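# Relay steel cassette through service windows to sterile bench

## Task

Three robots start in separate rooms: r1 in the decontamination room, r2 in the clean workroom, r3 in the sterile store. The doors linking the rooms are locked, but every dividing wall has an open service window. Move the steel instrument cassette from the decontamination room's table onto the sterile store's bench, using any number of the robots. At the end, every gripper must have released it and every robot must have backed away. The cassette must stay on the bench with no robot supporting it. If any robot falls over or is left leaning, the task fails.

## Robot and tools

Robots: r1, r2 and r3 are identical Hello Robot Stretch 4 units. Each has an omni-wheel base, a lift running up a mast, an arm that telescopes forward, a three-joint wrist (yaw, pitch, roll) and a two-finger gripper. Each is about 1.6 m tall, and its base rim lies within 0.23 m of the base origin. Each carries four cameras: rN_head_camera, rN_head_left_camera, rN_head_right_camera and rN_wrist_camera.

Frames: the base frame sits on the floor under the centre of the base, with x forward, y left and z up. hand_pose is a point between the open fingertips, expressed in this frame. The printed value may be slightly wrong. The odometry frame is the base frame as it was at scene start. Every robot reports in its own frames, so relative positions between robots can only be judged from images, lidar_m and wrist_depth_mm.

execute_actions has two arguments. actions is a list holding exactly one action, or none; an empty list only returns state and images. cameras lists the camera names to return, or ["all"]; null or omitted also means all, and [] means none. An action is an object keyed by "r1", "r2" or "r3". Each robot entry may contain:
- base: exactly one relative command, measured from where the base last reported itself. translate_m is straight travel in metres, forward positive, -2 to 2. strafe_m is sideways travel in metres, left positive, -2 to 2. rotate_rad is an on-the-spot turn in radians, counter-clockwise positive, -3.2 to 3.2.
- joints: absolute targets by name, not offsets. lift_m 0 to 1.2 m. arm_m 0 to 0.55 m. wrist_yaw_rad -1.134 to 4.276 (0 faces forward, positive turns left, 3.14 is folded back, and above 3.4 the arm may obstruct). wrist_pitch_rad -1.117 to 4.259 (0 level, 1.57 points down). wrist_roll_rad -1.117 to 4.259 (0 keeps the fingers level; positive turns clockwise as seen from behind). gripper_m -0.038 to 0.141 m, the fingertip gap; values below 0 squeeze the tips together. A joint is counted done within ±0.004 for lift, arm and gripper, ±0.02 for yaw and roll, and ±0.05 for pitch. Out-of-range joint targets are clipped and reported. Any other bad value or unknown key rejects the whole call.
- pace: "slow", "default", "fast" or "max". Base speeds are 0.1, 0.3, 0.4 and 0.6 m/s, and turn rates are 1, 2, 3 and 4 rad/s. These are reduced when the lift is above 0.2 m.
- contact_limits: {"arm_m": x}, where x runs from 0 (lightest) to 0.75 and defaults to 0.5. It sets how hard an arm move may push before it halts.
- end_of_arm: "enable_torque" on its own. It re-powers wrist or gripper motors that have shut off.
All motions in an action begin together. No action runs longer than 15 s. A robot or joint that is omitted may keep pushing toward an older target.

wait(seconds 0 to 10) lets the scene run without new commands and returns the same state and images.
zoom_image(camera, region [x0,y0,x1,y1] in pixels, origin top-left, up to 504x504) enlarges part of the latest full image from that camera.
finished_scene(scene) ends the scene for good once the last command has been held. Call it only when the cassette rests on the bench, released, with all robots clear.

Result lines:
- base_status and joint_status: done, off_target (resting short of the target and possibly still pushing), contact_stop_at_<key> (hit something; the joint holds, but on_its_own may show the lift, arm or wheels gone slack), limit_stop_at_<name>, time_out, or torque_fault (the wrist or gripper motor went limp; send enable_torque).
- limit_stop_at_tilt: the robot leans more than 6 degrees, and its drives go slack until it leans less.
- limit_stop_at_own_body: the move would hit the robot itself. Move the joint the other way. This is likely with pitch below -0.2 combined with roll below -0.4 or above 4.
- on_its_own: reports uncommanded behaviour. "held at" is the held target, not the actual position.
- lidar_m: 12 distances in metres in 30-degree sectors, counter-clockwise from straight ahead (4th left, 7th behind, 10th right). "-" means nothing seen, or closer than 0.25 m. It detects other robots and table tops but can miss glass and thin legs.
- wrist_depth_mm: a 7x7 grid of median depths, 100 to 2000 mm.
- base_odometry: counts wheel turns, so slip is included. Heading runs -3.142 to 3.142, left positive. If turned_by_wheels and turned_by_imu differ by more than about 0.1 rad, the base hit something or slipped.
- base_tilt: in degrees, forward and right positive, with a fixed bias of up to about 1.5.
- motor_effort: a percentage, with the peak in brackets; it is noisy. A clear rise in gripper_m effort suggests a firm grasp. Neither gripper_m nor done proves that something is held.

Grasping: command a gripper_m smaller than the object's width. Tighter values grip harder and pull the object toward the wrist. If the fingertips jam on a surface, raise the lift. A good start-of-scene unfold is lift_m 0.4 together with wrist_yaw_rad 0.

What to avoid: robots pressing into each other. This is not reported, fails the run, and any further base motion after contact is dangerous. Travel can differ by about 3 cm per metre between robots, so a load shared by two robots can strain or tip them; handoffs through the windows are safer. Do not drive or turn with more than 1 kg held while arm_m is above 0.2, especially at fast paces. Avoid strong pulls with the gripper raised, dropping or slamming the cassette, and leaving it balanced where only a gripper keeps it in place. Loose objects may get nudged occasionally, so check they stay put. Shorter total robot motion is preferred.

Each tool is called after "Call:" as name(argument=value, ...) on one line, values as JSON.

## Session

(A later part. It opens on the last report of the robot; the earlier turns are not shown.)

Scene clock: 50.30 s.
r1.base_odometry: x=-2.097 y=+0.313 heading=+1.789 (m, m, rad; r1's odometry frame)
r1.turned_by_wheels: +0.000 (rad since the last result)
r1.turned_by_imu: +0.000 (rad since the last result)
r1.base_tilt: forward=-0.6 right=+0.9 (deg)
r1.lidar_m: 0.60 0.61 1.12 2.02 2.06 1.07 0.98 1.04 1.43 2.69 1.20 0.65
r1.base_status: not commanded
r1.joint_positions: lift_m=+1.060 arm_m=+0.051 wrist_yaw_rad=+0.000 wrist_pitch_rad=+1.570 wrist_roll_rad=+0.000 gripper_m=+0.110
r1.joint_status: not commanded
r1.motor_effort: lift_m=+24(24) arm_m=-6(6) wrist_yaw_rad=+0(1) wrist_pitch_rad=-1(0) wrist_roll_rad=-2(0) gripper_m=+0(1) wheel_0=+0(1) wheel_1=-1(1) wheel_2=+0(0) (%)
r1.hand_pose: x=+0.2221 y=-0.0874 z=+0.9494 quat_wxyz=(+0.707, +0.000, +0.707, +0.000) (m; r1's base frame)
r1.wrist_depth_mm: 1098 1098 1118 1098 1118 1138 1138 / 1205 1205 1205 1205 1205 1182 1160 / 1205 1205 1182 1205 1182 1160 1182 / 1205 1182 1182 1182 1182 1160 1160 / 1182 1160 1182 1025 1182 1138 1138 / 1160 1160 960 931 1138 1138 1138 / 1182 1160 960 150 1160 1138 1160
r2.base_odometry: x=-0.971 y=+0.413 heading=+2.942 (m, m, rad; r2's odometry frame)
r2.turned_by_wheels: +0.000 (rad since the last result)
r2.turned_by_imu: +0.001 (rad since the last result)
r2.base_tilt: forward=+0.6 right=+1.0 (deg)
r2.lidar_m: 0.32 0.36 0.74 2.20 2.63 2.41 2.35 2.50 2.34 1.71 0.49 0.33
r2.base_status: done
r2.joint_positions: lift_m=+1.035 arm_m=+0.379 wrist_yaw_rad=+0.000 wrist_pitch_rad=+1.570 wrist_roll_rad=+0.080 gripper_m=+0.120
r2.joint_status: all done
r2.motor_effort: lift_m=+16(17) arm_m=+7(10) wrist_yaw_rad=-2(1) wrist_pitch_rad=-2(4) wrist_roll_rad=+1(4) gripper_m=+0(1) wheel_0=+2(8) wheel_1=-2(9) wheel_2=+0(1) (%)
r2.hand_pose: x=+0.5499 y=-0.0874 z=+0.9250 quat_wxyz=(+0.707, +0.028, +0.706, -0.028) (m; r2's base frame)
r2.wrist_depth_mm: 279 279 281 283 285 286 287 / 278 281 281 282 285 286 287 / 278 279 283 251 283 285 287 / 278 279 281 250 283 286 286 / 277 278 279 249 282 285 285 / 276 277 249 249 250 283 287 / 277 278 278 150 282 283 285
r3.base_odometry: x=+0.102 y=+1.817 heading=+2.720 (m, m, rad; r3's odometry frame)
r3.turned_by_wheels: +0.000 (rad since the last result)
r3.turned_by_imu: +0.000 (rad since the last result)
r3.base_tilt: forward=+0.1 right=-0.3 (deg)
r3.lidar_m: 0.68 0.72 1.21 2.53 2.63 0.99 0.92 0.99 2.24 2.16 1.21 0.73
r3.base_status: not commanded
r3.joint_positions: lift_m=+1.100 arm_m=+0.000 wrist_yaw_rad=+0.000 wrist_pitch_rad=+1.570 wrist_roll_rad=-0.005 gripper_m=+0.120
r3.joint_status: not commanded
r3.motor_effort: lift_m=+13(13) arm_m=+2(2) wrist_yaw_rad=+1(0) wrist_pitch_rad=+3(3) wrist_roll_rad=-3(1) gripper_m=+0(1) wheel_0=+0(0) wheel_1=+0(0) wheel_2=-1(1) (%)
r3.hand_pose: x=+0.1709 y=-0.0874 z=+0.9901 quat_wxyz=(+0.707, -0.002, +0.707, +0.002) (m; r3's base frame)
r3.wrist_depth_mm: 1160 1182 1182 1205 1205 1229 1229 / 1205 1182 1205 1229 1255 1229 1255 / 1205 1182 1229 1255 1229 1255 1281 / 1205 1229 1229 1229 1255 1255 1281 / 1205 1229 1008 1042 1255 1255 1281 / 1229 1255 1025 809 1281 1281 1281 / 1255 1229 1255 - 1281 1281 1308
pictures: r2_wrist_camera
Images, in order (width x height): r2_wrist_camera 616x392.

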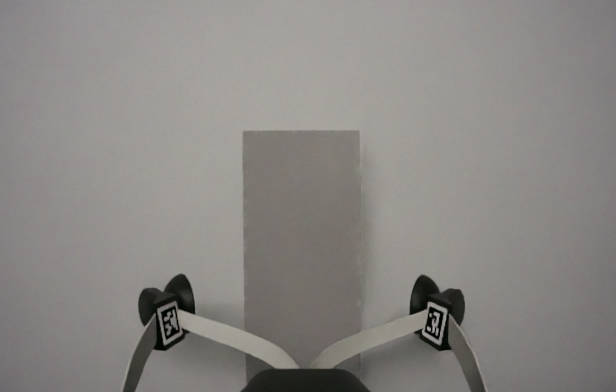

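Call:
execute_actions(actions=[{"r2":{"joints":{"lift_m":0.995,"arm_m":0.374,"gripper_m":0.095}}}], cameras=[])

Call:
execute_actions(actions=[{"r2":{"joints":{"gripper_m":0.0}}}], cameras=["r2_wrist_camera"])

Scene clock: 51.83 s.
r1.base_odometry: x=-2.097 y=+0.313 heading=+1.789 (m, m, rad; r1's odometry frame)
r1.turned_by_wheels: +0.000 (rad since the last result)
r1.turned_by_imu: +0.000 (rad since the last result)
r1.base_tilt: forward=-0.6 right=+0.8 (deg)
r1.lidar_m: 0.59 0.63 1.10 2.02 2.10 1.08 0.99 1.05 1.41 2.72 1.20 0.66
r1.base_status: not commanded
r1.joint_positions: lift_m=+1.060 arm_m=+0.051 wrist_yaw_rad=+0.000 wrist_pitch_rad=+1.570 wrist_roll_rad=+0.000 gripper_m=+0.110
r1.joint_status: not commanded
r1.motor_effort: lift_m=+24(24) arm_m=-6(6) wrist_yaw_rad=+2(0) wrist_pitch_rad=+0(0) wrist_roll_rad=-1(1) gripper_m=+3(1) wheel_0=+0(0) wheel_1=-1(1) wheel_2=+0(0) (%)
r1.hand_pose: x=+0.2221 y=-0.0874 z=+0.9494 quat_wxyz=(+0.707, +0.000, +0.707, +0.000) (m; r1's base frame)
r1.wrist_depth_mm: 1098 1118 1118 1118 1118 1138 1138 / 1205 1205 1182 1182 1205 1182 1182 / 1205 1205 1182 1182 1182 1182 1182 / 1205 1205 1182 1182 1182 1160 1205 / 1182 1182 1160 1025 1160 1160 1160 / 1182 1182 946 946 1182 1160 1160 / 1160 1160 946 150 1160 1160 1138
r2.base_odometry: x=-0.971 y=+0.413 heading=+2.942 (m, m, rad; r2's odometry frame)
r2.turned_by_wheels: +0.000 (rad since the last result)
r2.turned_by_imu: +0.001 (rad since the last result)
r2.base_tilt: forward=+0.6 right=+1.0 (deg)
r2.lidar_m: 0.33 0.37 0.75 2.23 2.63 2.43 2.33 2.53 2.31 1.71 0.47 0.33
r2.base_status: not commanded
r2.joint_positions: lift_m=+0.995 arm_m=+0.375 wrist_yaw_rad=+0.000 wrist_pitch_rad=+1.571 wrist_roll_rad=+0.080 gripper_m=+0.095
r2.joint_status: all done
r2.motor_effort: lift_m=+15(17) arm_m=-7(9) wrist_yaw_rad=-2(1) wrist_pitch_rad=-5(5) wrist_roll_rad=+1(1) gripper_m=-2(1) wheel_0=+2(2) wheel_1=-2(2) wheel_2=+0(0) (%)
r2.hand_pose: x=+0.5462 y=-0.0874 z=+0.8851 quat_wxyz=(+0.707, +0.028, +0.707, -0.028) (m; r2's base frame)
r2.wrist_depth_mm: 241 243 243 244 247 249 248 / 239 242 243 245 246 247 248 / 240 241 241 212 245 246 247 / 239 241 241 211 244 246 248 / 238 240 241 211 243 245 247 / 238 239 210 211 211 245 246 / 239 239 240 180 243 244 246
r3.base_odometry: x=+0.102 y=+1.817 heading=+2.720 (m, m, rad; r3's odometry frame)
r3.turned_by_wheels: +0.000 (rad since the last result)
r3.turned_by_imu: +0.000 (rad since the last result)
r3.base_tilt: forward=+0.1 right=-0.4 (deg)
r3.lidar_m: 0.69 0.69 1.23 2.51 2.64 1.01 0.92 1.01 2.26 2.16 1.22 0.73
r3.base_status: not commanded
r3.joint_positions: lift_m=+1.100 arm_m=+0.000 wrist_yaw_rad=+0.000 wrist_pitch_rad=+1.570 wrist_roll_rad=-0.005 gripper_m=+0.120
r3.joint_status: not commanded
r3.motor_effort: lift_m=+13(13) arm_m=+2(2) wrist_yaw_rad=+0(0) wrist_pitch_rad=+3(2) wrist_roll_rad=-1(1) gripper_m=+0(0) wheel_0=+0(0) wheel_1=+0(0) wheel_2=+0(1) (%)
r3.hand_pose: x=+0.1709 y=-0.0874 z=+0.9901 quat_wxyz=(+0.707, -0.002, +0.707, +0.002) (m; r3's base frame)
r3.wrist_depth_mm: 1182 1182 1205 1229 1205 1229 1229 / 1182 1205 1229 1229 1229 1229 1255 / 1205 1205 1229 1255 1255 1255 1255 / 1205 1205 1205 1229 1255 1281 1255 / 1205 1229 1025 1025 1255 1281 1255 / 1255 1229 1025 820 1281 1281 1281 / 1255 1255 1255 - 1281 1281 1336
pictures: none
No camera images: the call's "cameras" was empty. Leave "cameras" out to get every camera's image.

Scene clock: 53.57 s.
r1.base_odometry: x=-2.097 y=+0.313 heading=+1.789 (m, m, rad; r1's odometry frame)
r1.turned_by_wheels: +0.000 (rad since the last result)
r1.turned_by_imu: +0.000 (rad since the last result)
r1.base_tilt: forward=-0.8 right=+0.6 (deg)
r1.lidar_m: 0.58 0.63 1.14 2.02 2.09 1.05 0.99 1.04 1.40 2.71 1.23 0.63
r1.base_status: not commanded
r1.joint_positions: lift_m=+1.060 arm_m=+0.051 wrist_yaw_rad=+0.000 wrist_pitch_rad=+1.570 wrist_roll_rad=+0.000 gripper_m=+0.110
r1.joint_status: not commanded
r1.motor_effort: lift_m=+24(24) arm_m=-6(6) wrist_yaw_rad=+0(1) wrist_pitch_rad=-1(0) wrist_roll_rad=-3(1) gripper_m=+1(3) wheel_0=+1(0) wheel_1=-1(1) wheel_2=+0(0) (%)
r1.hand_pose: x=+0.2221 y=-0.0874 z=+0.9494 quat_wxyz=(+0.707, +0.000, +0.707, +0.000) (m; r1's base frame)
r1.wrist_depth_mm: 1078 1098 1118 1118 1118 1138 1138 / 1205 1205 1205 1205 1205 1182 1182 / 1182 1182 1182 1182 1160 1182 1160 / 1205 1182 1182 1205 1160 1182 1182 / 1182 1182 1182 1025 1160 1160 1160 / 1160 1182 960 946 1160 1138 1138 / 1160 1160 946 150 1160 1138 1138
r2.base_odometry: x=-0.971 y=+0.413 heading=+2.942 (m, m, rad; r2's odometry frame)
r2.turned_by_wheels: +0.000 (rad since the last result)
r2.turned_by_imu: +0.001 (rad since the last result)
r2.base_tilt: forward=+0.6 right=+1.0 (deg)
r2.lidar_m: 0.32 0.34 0.75 2.22 2.63 2.44 2.35 2.49 2.28 1.68 0.48 0.34
r2.base_status: not commanded
r2.joint_positions: lift_m=+0.995 arm_m=+0.375 wrist_yaw_rad=+0.000 wrist_pitch_rad=+1.570 wrist_roll_rad=+0.080 gripper_m=+0.001
r2.joint_status: all done
r2.motor_effort: lift_m=+18(18) arm_m=-8(7) wrist_yaw_rad=-1(1) wrist_pitch_rad=-1(5) wrist_roll_rad=+1(1) gripper_m=-31(29) wheel_0=+2(2) wheel_1=-2(2) wheel_2=+0(0) (%)
r2.hand_pose: x=+0.5464 y=-0.0874 z=+0.8849 quat_wxyz=(+0.707, +0.028, +0.706, -0.028) (m; r2's base frame)
r2.wrist_depth_mm: 238 241 242 242 243 245 246 / 237 238 240 242 244 245 245 / 236 239 240 193 243 244 244 / 238 239 240 193 242 244 245 / 237 239 239 191 242 242 245 / 237 238 190 191 192 244 244 / 236 169 190 191 191 164 244
r3.base_odometry: x=+0.102 y=+1.817 heading=+2.720 (m, m, rad; r3's odometry frame)
r3.turned_by_wheels: +0.000 (rad since the last result)
r3.turned_by_imu: +0.000 (rad since the last result)
r3.base_tilt: forward=+0.1 right=-0.4 (deg)
r3.lidar_m: 0.69 0.74 1.23 2.53 2.66 0.99 0.94 1.00 2.25 2.15 1.23 0.74
r3.base_status: not commanded
r3.joint_positions: lift_m=+1.100 arm_m=+0.000 wrist_yaw_rad=+0.000 wrist_pitch_rad=+1.570 wrist_roll_rad=-0.005 gripper_m=+0.120
r3.joint_status: not commanded
r3.motor_effort: lift_m=+13(13) arm_m=+2(2) wrist_yaw_rad=+1(0) wrist_pitch_rad=+3(0) wrist_roll_rad=-2(2) gripper_m=+0(2) wheel_0=+0(0) wheel_1=+0(1) wheel_2=+0(0) (%)
r3.hand_pose: x=+0.1709 y=-0.0874 z=+0.9901 quat_wxyz=(+0.707, -0.002, +0.707, +0.002) (m; r3's base frame)
r3.wrist_depth_mm: 1182 1182 1205 1229 1205 1229 1229 / 1182 1229 1182 1229 1229 1229 1281 / 1205 1229 1205 1229 1255 1255 1255 / 1205 1229 1229 1255 1255 1255 1255 / 1229 1205 1025 1042 1281 1255 1281 / 1229 1255 1042 809 1281 1308 1308 / 1229 1255 1255 - 1281 1281 1281
pictures: r2_wrist_camera
Images, in order (width x height): r2_wrist_camera 616x392.

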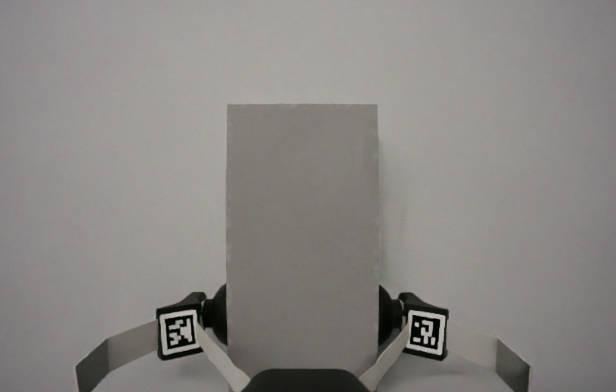

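Call:
execute_actions(actions=[{"r2":{"base":{"translate_m":-1.62},"joints":{"lift_m":1.1,"arm_m":0.08,"wrist_roll_rad":0}},"r3":{"base":{"translate_m":0.15}}}], cameras=[])

Call:
execute_actions(actions=[{"r2":{"base":{"rotate_rad":3.03}}}], cameras=["r2_wrist_camera","r2_head_right_camera","r3_head_right_camera"])

Scene clock: 61.07 s.
r1.base_odometry: x=-2.097 y=+0.313 heading=+1.789 (m, m, rad; r1's odometry frame)
r1.turned_by_wheels: +0.000 (rad since the last result)
r1.turned_by_imu: +0.002 (rad since the last result)
r1.base_tilt: forward=-0.7 right=+1.0 (deg)
r1.lidar_m: 0.60 0.63 1.12 2.01 2.08 1.07 0.97 1.02 1.37 2.69 1.25 0.63
r1.base_status: not commanded
r1.joint_positions: lift_m=+1.060 arm_m=+0.051 wrist_yaw_rad=+0.000 wrist_pitch_rad=+1.570 wrist_roll_rad=+0.000 gripper_m=+0.110
r1.joint_status: not commanded
r1.motor_effort: lift_m=+24(24) arm_m=-6(6) wrist_yaw_rad=-1(0) wrist_pitch_rad=+0(1) wrist_roll_rad=-1(1) gripper_m=-1(1) wheel_0=+1(0) wheel_1=-1(1) wheel_2=+0(0) (%)
r1.hand_pose: x=+0.2221 y=-0.0874 z=+0.9494 quat_wxyz=(+0.707, +0.000, +0.707, +0.000) (m; r1's base frame)
r1.wrist_depth_mm: 1098 1078 1118 1098 1118 1138 1160 / 1229 1229 1205 1205 1182 1182 1138 / 1182 1182 1205 1182 1182 1160 1182 / 1182 1182 1182 1182 1182 1160 1160 / 1182 1182 1182 1042 1160 1160 1160 / 1182 1182 931 931 1138 1138 1160 / 1160 1138 946 150 1138 1138 1160
r2.base_odometry: x=+0.617 y=+0.091 heading=+2.942 (m, m, rad; r2's odometry frame)
r2.turned_by_wheels: +0.000 (rad since the last result)
r2.turned_by_imu: -0.006 (rad since the last result)
r2.base_tilt: forward=+0.6 right=+1.0 (deg)
r2.lidar_m: 1.96 2.22 2.64 2.56 1.00 0.62 0.56 0.65 1.09 2.20 2.31 0.34
r2.base_status: done
r2.joint_positions: lift_m=+1.100 arm_m=+0.081 wrist_yaw_rad=+0.000 wrist_pitch_rad=+1.570 wrist_roll_rad=+0.000 gripper_m=+0.001
r2.joint_status: all done
r2.motor_effort: lift_m=+24(25) arm_m=-7(7) wrist_yaw_rad=-1(2) wrist_pitch_rad=-3(2) wrist_roll_rad=+0(2) gripper_m=-31(29) wheel_0=-2(7) wheel_1=-3(9) wheel_2=+0(12) (%)
r2.hand_pose: x=+0.2523 y=-0.0874 z=+0.9894 quat_wxyz=(+0.707, +0.000, +0.707, +0.000) (m; r2's base frame)
r2.wrist_depth_mm: 1160 1182 1182 1182 1205 1205 1205 / 1160 1182 1205 1205 1205 1205 1205 / 1160 1182 1205 193 1205 1205 1205 / 1160 1160 1182 192 1182 1205 1205 / 1182 1160 991 191 1160 1205 1205 / 1182 1182 190 191 191 1205 1205 / 1205 169 190 190 190 165 1205
r3.base_odometry: x=-0.035 y=+1.879 heading=+2.720 (m, m, rad; r3's odometry frame)
r3.turned_by_wheels: +0.000 (rad since the last result)
r3.turned_by_imu: +0.001 (rad since the last result)
r3.base_tilt: forward=+0.2 right=-0.4 (deg)
r3.lidar_m: 0.54 0.58 0.98 2.54 2.66 1.14 1.09 1.16 2.25 2.14 1.02 0.56
r3.base_status: done
r3.joint_positions: lift_m=+1.100 arm_m=+0.000 wrist_yaw_rad=+0.000 wrist_pitch_rad=+1.570 wrist_roll_rad=-0.005 gripper_m=+0.120
r3.joint_status: not commanded
r3.motor_effort: lift_m=+13(13) arm_m=+2(2) wrist_yaw_rad=+0(0) wrist_pitch_rad=+2(3) wrist_roll_rad=-2(3) gripper_m=+0(1) wheel_0=+1(8) wheel_1=+1(4) wheel_2=+1(10) (%)
r3.hand_pose: x=+0.1709 y=-0.0874 z=+0.9901 quat_wxyz=(+0.707, -0.002, +0.707, +0.002) (m; r3's base frame)
r3.wrist_depth_mm: 1182 1182 1205 1205 1229 1229 1205 / 1205 1205 1205 1205 1229 1255 1255 / 1182 1229 1205 1229 1255 1229 1281 / 1205 1229 1229 1229 1255 1255 1255 / 1205 1229 1025 1042 1281 1281 1281 / 1255 1255 1042 809 1255 1281 1281 / 1229 1229 1255 - 1281 1308 1308
pictures: none
No camera images: the call's "cameras" was empty. Leave "cameras" out to get every camera's image.

Scene clock: 64.67 s.
r1.base_odometry: x=-2.097 y=+0.313 heading=+1.789 (m, m, rad; r1's odometry frame)
r1.turned_by_wheels: +0.000 (rad since the last result)
r1.turned_by_imu: +0.001 (rad since the last result)
r1.base_tilt: forward=-0.6 right=+0.8 (deg)
r1.lidar_m: 0.59 0.64 1.13 2.03 2.08 1.06 0.98 1.04 1.44 2.71 1.22 0.65
r1.base_status: not commanded
r1.joint_positions: lift_m=+1.060 arm_m=+0.051 wrist_yaw_rad=+0.000 wrist_pitch_rad=+1.570 wrist_roll_rad=+0.000 gripper_m=+0.110
r1.joint_status: not commanded
r1.motor_effort: lift_m=+24(24) arm_m=-7(6) wrist_yaw_rad=+0(2) wrist_pitch_rad=-1(0) wrist_roll_rad=+0(1) gripper_m=+0(1) wheel_0=+1(1) wheel_1=-1(1) wheel_2=+0(0) (%)
r1.hand_pose: x=+0.2221 y=-0.0874 z=+0.9494 quat_wxyz=(+0.707, +0.000, +0.707, +0.000) (m; r1's base frame)
r1.wrist_depth_mm: 1098 1098 1118 1118 1118 1138 1160 / 1182 1205 1205 1205 1182 1182 1182 / 1205 1205 1160 1182 1182 1160 1182 / 1182 1182 1182 1160 1160 1160 1160 / 1205 1160 1160 1025 1160 1160 1160 / 1182 1160 960 946 1138 1138 1160 / 1160 1138 931 150 1138 1138 1160
r2.base_odometry: x=+0.617 y=+0.091 heading=-0.312 (m, m, rad; r2's odometry frame)
r2.turned_by_wheels: +3.029 (rad since the last result)
r2.turned_by_imu: +3.073 (rad since the last result)
r2.base_tilt: forward=+0.6 right=+1.0 (deg)
r2.lidar_m: 0.50 0.54 0.70 2.17 2.21 2.25 2.10 2.18 2.70 2.57 1.16 0.34
r2.base_status: done
r2.joint_positions: lift_m=+1.100 arm_m=+0.081 wrist_yaw_rad=+0.000 wrist_pitch_rad=+1.570 wrist_roll_rad=+0.000 gripper_m=+0.001
r2.joint_status: not commanded
r2.motor_effort: lift_m=+22(24) arm_m=-7(7) wrist_yaw_rad=-1(2) wrist_pitch_rad=-2(2) wrist_roll_rad=-1(1) gripper_m=-30(30) wheel_0=-3(8) wheel_1=-6(9) wheel_2=-3(7) (%)
r2.hand_pose: x=+0.2524 y=-0.0874 z=+0.9896 quat_wxyz=(+0.707, +0.000, +0.707, +0.000) (m; r2's base frame)
r2.wrist_depth_mm: 866 891 931 991 1008 1042 1098 / 1118 1182 1182 1182 1182 1205 1229 / 1182 1182 1182 193 1205 1205 1229 / 1160 1182 1182 191 1205 1182 1205 / 1182 1205 1008 192 1205 1205 1205 / 1160 1160 190 191 191 1182 1205 / 1160 168 190 191 191 165 1182
r3.base_odometry: x=-0.035 y=+1.879 heading=+2.720 (m, m, rad; r3's odometry frame)
r3.turned_by_wheels: +0.000 (rad since the last result)
r3.turned_by_imu: +0.001 (rad since the last result)
r3.base_tilt: forward=+0.2 right=-0.3 (deg)
r3.lidar_m: 0.55 0.57 1.02 2.53 2.64 1.12 1.10 1.16 2.23 2.13 1.03 0.56
r3.base_status: not commanded
r3.joint_positions: lift_m=+1.100 arm_m=+0.000 wrist_yaw_rad=+0.000 wrist_pitch_rad=+1.570 wrist_roll_rad=-0.005 gripper_m=+0.120
r3.joint_status: not commanded
r3.motor_effort: lift_m=+13(13) arm_m=+2(2) wrist_yaw_rad=+0(1) wrist_pitch_rad=+4(1) wrist_roll_rad=-4(1) gripper_m=+0(1) wheel_0=+1(1) wheel_1=+1(1) wheel_2=+1(2) (%)
r3.hand_pose: x=+0.1709 y=-0.0874 z=+0.9901 quat_wxyz=(+0.707, -0.002, +0.707, +0.002) (m; r3's base frame)
r3.wrist_depth_mm: 1182 1205 1205 1205 1205 1229 1229 / 1182 1205 1182 1229 1229 1229 1255 / 1205 1205 1229 1229 1229 1255 1255 / 1205 1229 1205 1229 1255 1255 1255 / 1229 1229 1025 1042 1255 1281 1281 / 1229 1229 1042 820 1255 1255 1308 / 1281 1255 1281 - 1255 1308 1308
pictures: r2_head_right_camera, r2_wrist_camera, r3_head_right_camera
Images, in order (width x height): r2_head_right_camera 420x672, r2_wrist_camera 616x392, r3_head_right_camera 420x672.

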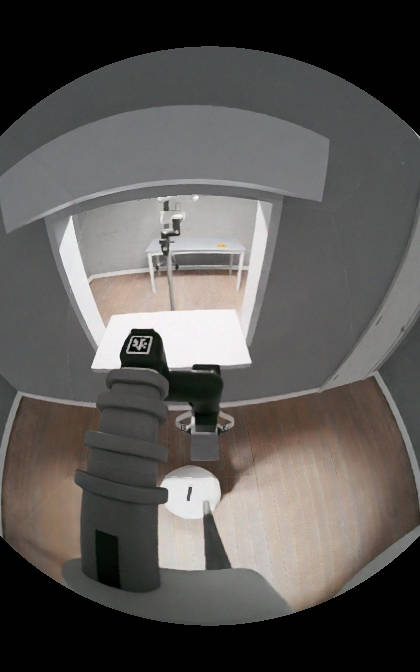

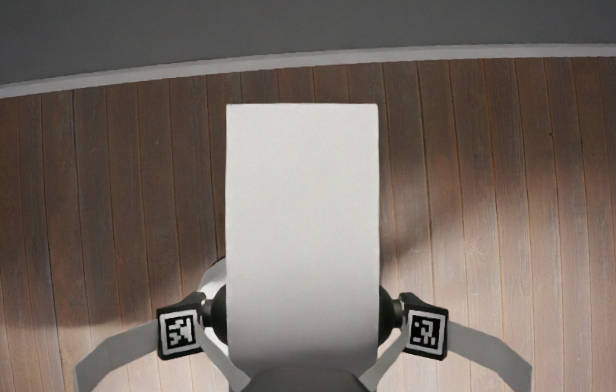

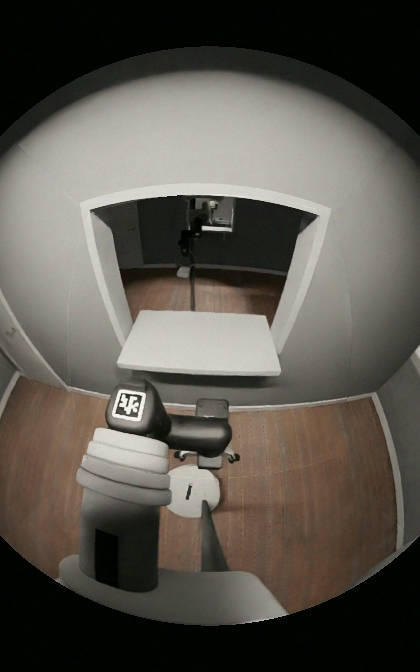

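Call:
execute_actions(actions=[{"r2":{"base":{"strafe_m":0.22},"joints":{"arm_m":0.25}},"r3":{"base":{"translate_m":0.1}}}], cameras=["r2_wrist_camera"])

Scene clock: 67.03 s.
r1.base_odometry: x=-2.097 y=+0.313 heading=+1.789 (m, m, rad; r1's odometry frame)
r1.turned_by_wheels: +0.000 (rad since the last result)
r1.turned_by_imu: +0.001 (rad since the last result)
r1.base_tilt: forward=-0.6 right=+1.0 (deg)
r1.lidar_m: 0.60 0.63 1.12 2.02 2.09 1.04 0.98 1.06 1.43 2.69 1.25 0.64
r1.base_status: not commanded
r1.joint_positions: lift_m=+1.060 arm_m=+0.051 wrist_yaw_rad=+0.000 wrist_pitch_rad=+1.570 wrist_roll_rad=+0.000 gripper_m=+0.110
r1.joint_status: not commanded
r1.motor_effort: lift_m=+24(24) arm_m=-7(6) wrist_yaw_rad=+1(1) wrist_pitch_rad=-1(1) wrist_roll_rad=-1(2) gripper_m=-3(2) wheel_0=+0(0) wheel_1=-1(1) wheel_2=+0(0) (%)
r1.hand_pose: x=+0.2221 y=-0.0874 z=+0.9494 quat_wxyz=(+0.707, +0.000, +0.707, +0.000) (m; r1's base frame)
r1.wrist_depth_mm: 1078 1098 1098 1118 1118 1118 1138 / 1205 1182 1205 1205 1205 1182 1182 / 1182 1182 1205 1160 1182 1182 1160 / 1205 1182 1182 1160 1182 1160 1160 / 1182 1160 1160 1025 1160 1138 1160 / 1182 1160 946 946 1160 1138 1138 / 1160 1182 946 150 1160 1118 1138
r2.base_odometry: x=+0.684 y=+0.300 heading=-0.312 (m, m, rad; r2's odometry frame)
r2.turned_by_wheels: +0.000 (rad since the last result)
r2.turned_by_imu: +0.001 (rad since the last result)
r2.base_tilt: forward=+0.6 right=+1.0 (deg)
r2.lidar_m: 0.31 0.52 0.94 1.96 1.99 2.28 2.12 2.05 2.84 2.77 1.12 0.32
r2.base_status: done
r2.joint_positions: lift_m=+1.100 arm_m=+0.249 wrist_yaw_rad=+0.000 wrist_pitch_rad=+1.570 wrist_roll_rad=+0.000 gripper_m=+0.001
r2.joint_status: all done
r2.motor_effort: lift_m=+22(22) arm_m=+7(8) wrist_yaw_rad=-1(1) wrist_pitch_rad=-3(5) wrist_roll_rad=+1(0) gripper_m=-30(30) wheel_0=+0(10) wheel_1=+4(12) wheel_2=+0(3) (%)
r2.hand_pose: x=+0.4199 y=-0.0874 z=+0.9896 quat_wxyz=(+0.707, +0.000, +0.707, +0.000) (m; r2's base frame)
r2.wrist_depth_mm: 342 345 345 347 349 351 351 / 340 345 345 345 349 370 379 / 1098 1182 1078 193 1182 1205 1229 / 1160 1182 1182 193 1229 1205 1205 / 1160 1160 1160 191 1182 1205 1205 / 1160 1160 191 191 192 1182 1205 / 1160 169 190 190 191 164 1205
r3.base_odometry: x=-0.126 y=+1.919 heading=+2.721 (m, m, rad; r3's odometry frame)
r3.turned_by_wheels: +0.000 (rad since the last result)
r3.turned_by_imu: +0.000 (rad since the last result)
r3.base_tilt: forward=+0.1 right=-0.4 (deg)
r3.lidar_m: 0.44 0.46 0.84 2.26 2.66 1.25 1.20 1.25 2.25 2.11 0.89 0.46
r3.base_status: done
r3.joint_positions: lift_m=+1.100 arm_m=+0.000 wrist_yaw_rad=+0.000 wrist_pitch_rad=+1.570 wrist_roll_rad=-0.005 gripper_m=+0.120
r3.joint_status: not commanded
r3.motor_effort: lift_m=+13(13) arm_m=+2(2) wrist_yaw_rad=+1(1) wrist_pitch_rad=+3(3) wrist_roll_rad=-1(3) gripper_m=+0(1) wheel_0=+1(4) wheel_1=+1(5) wheel_2=+0(8) (%)
r3.hand_pose: x=+0.1709 y=-0.0874 z=+0.9901 quat_wxyz=(+0.707, -0.002, +0.707, +0.002) (m; r3's base frame)
r3.wrist_depth_mm: 1025 1060 1025 1025 1042 1042 1042 / 1182 1205 1205 1229 1205 1255 1255 / 1205 1205 1229 1229 1229 1281 1229 / 1205 1229 1229 1229 1229 1281 1255 / 1229 1229 1042 1025 1281 1255 1281 / 1255 1229 1025 809 1255 1281 1281 / 1229 1255 1255 - 1281 1308 1308
pictures: r2_wrist_camera
Images, in order (width x height): r2_wrist_camera 616x392.

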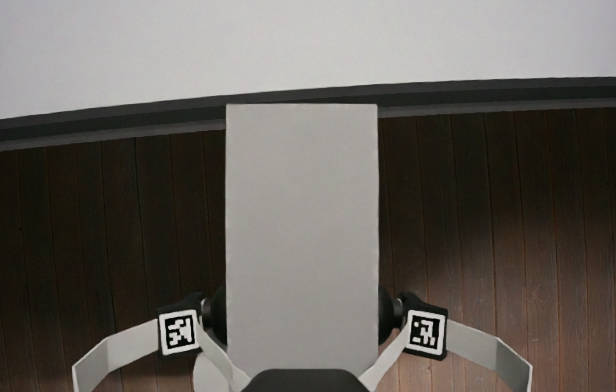

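Call:
execute_actions(actions=[{"r2":{"base":{"translate_m":0.2},"joints":{"arm_m":0.43,"lift_m":1.0,"wrist_roll_rad":-0.06}},"r3":{"joints":{"lift_m":1.07}}}], cameras=["r2_wrist_camera","r3_head_right_camera"])

Call:
execute_actions(actions=[{"r2":{"joints":{"gripper_m":0.11}}}], cameras=["r2_wrist_camera"])

Call:
execute_actions(actions=[{"r2":{"joints":{"lift_m":1.055},"pace":"fast"}}], cameras=[])

Call:
execute_actions(actions=[{"r2":{"base":{"translate_m":-0.3},"joints":{"arm_m":0.05},"pace":"fast"},"r3":{"base":{"translate_m":0.1},"joints":{"arm_m":0.3}}}], cameras=["r3_wrist_camera","r3_head_right_camera"])

Scene clock: 69.77 s.
r1.base_odometry: x=-2.097 y=+0.313 heading=+1.789 (m, m, rad; r1's odometry frame)
r1.turned_by_wheels: +0.000 (rad since the last result)
r1.turned_by_imu: +0.001 (rad since the last result)
r1.base_tilt: forward=-0.6 right=+0.9 (deg)
r1.lidar_m: 0.60 0.63 1.11 2.03 2.08 1.07 0.96 1.02 1.41 2.69 1.23 0.65
r1.base_status: not commanded
r1.joint_positions: lift_m=+1.060 arm_m=+0.051 wrist_yaw_rad=+0.000 wrist_pitch_rad=+1.570 wrist_roll_rad=+0.000 gripper_m=+0.110
r1.joint_status: not commanded
r1.motor_effort: lift_m=+24(24) arm_m=-6(6) wrist_yaw_rad=+1(0) wrist_pitch_rad=+0(1) wrist_roll_rad=-1(1) gripper_m=-4(3) wheel_0=+1(0) wheel_1=-1(1) wheel_2=+0(0) (%)
r1.hand_pose: x=+0.2221 y=-0.0874 z=+0.9494 quat_wxyz=(+0.707, +0.000, +0.707, +0.000) (m; r1's base frame)
r1.wrist_depth_mm: 1078 1118 1118 1118 1098 1138 1138 / 1182 1205 1205 1182 1182 1205 1182 / 1182 1182 1205 1182 1182 1160 1182 / 1182 1182 1160 1160 1182 1182 1182 / 1182 1182 1182 1042 1182 1160 1160 / 1182 1160 960 946 1160 1160 1160 / 1138 1182 960 150 1160 1160 1138
r2.base_odometry: x=+0.874 y=+0.239 heading=-0.312 (m, m, rad; r2's odometry frame)
r2.turned_by_wheels: +0.000 (rad since the last result)
r2.turned_by_imu: +0.003 (rad since the last result)
r2.base_tilt: forward=+0.6 right=+1.0 (deg)
r2.lidar_m: 0.29 0.31 0.41 1.63 2.03 2.50 2.32 2.30 2.96 2.76 0.51 0.32
r2.base_status: done
r2.joint_positions: lift_m=+1.000 arm_m=+0.429 wrist_yaw_rad=+0.000 wrist_pitch_rad=+1.570 wrist_roll_rad=-0.060 gripper_m=+0.001
r2.joint_status: all done
r2.motor_effort: lift_m=+19(21) arm_m=+6(9) wrist_yaw_rad=-1(1) wrist_pitch_rad=-2(4) wrist_roll_rad=+0(1) gripper_m=-29(30) wheel_0=+3(6) wheel_1=+4(9) wheel_2=-2(11) (%)
r2.hand_pose: x=+0.5999 y=-0.0874 z=+0.8898 quat_wxyz=(+0.707, -0.021, +0.706, +0.021) (m; r2's base frame)
r2.wrist_depth_mm: 243 245 246 247 249 249 250 / 244 244 245 247 248 248 250 / 244 244 246 193 247 249 249 / 243 245 244 193 248 249 249 / 242 243 244 191 247 248 249 / 242 242 190 191 191 248 249 / 242 169 191 190 191 164 248
r3.base_odometry: x=-0.126 y=+1.919 heading=+2.721 (m, m, rad; r3's odometry frame)
r3.turned_by_wheels: +0.000 (rad since the last result)
r3.turned_by_imu: +0.000 (rad since the last result)
r3.base_tilt: forward=+0.1 right=-0.4 (deg)
r3.lidar_m: 0.41 0.47 0.88 2.29 2.63 1.26 1.19 1.24 2.23 2.12 0.87 0.44
r3.base_status: not commanded
r3.joint_positions: lift_m=+1.070 arm_m=+0.000 wrist_yaw_rad=+0.000 wrist_pitch_rad=+1.570 wrist_roll_rad=-0.005 gripper_m=+0.120
r3.joint_status: all done
r3.motor_effort: lift_m=+13(13) arm_m=+2(1) wrist_yaw_rad=+0(1) wrist_pitch_rad=+3(2) wrist_roll_rad=-3(3) gripper_m=-1(0) wheel_0=+1(1) wheel_1=+1(1) wheel_2=+0(0) (%)
r3.hand_pose: x=+0.1709 y=-0.0874 z=+0.9601 quat_wxyz=(+0.707, -0.002, +0.707, +0.002) (m; r3's base frame)
r3.wrist_depth_mm: 1025 1042 1042 1060 1042 1060 1042 / 1160 1182 1182 1182 1182 1205 1229 / 1160 1182 1182 1205 1205 1229 1205 / 1182 1205 1205 1205 1229 1229 1255 / 1182 1205 991 1008 1229 1255 1281 / 1205 1182 991 809 1229 1255 1229 / 1229 1229 1229 - 1255 1255 1281
pictures: r2_wrist_camera, r3_head_right_camera
Images, in order (width x height): r2_wrist_camera 616x392, r3_head_right_camera 420x672.

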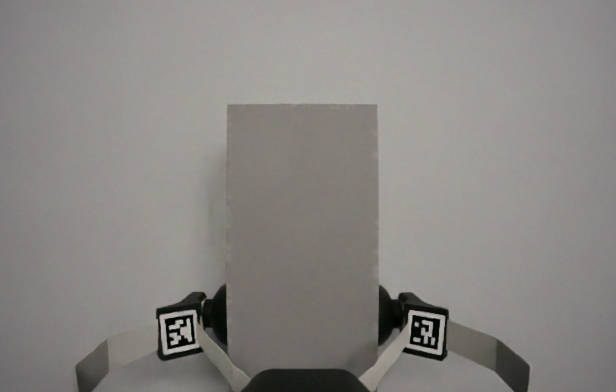

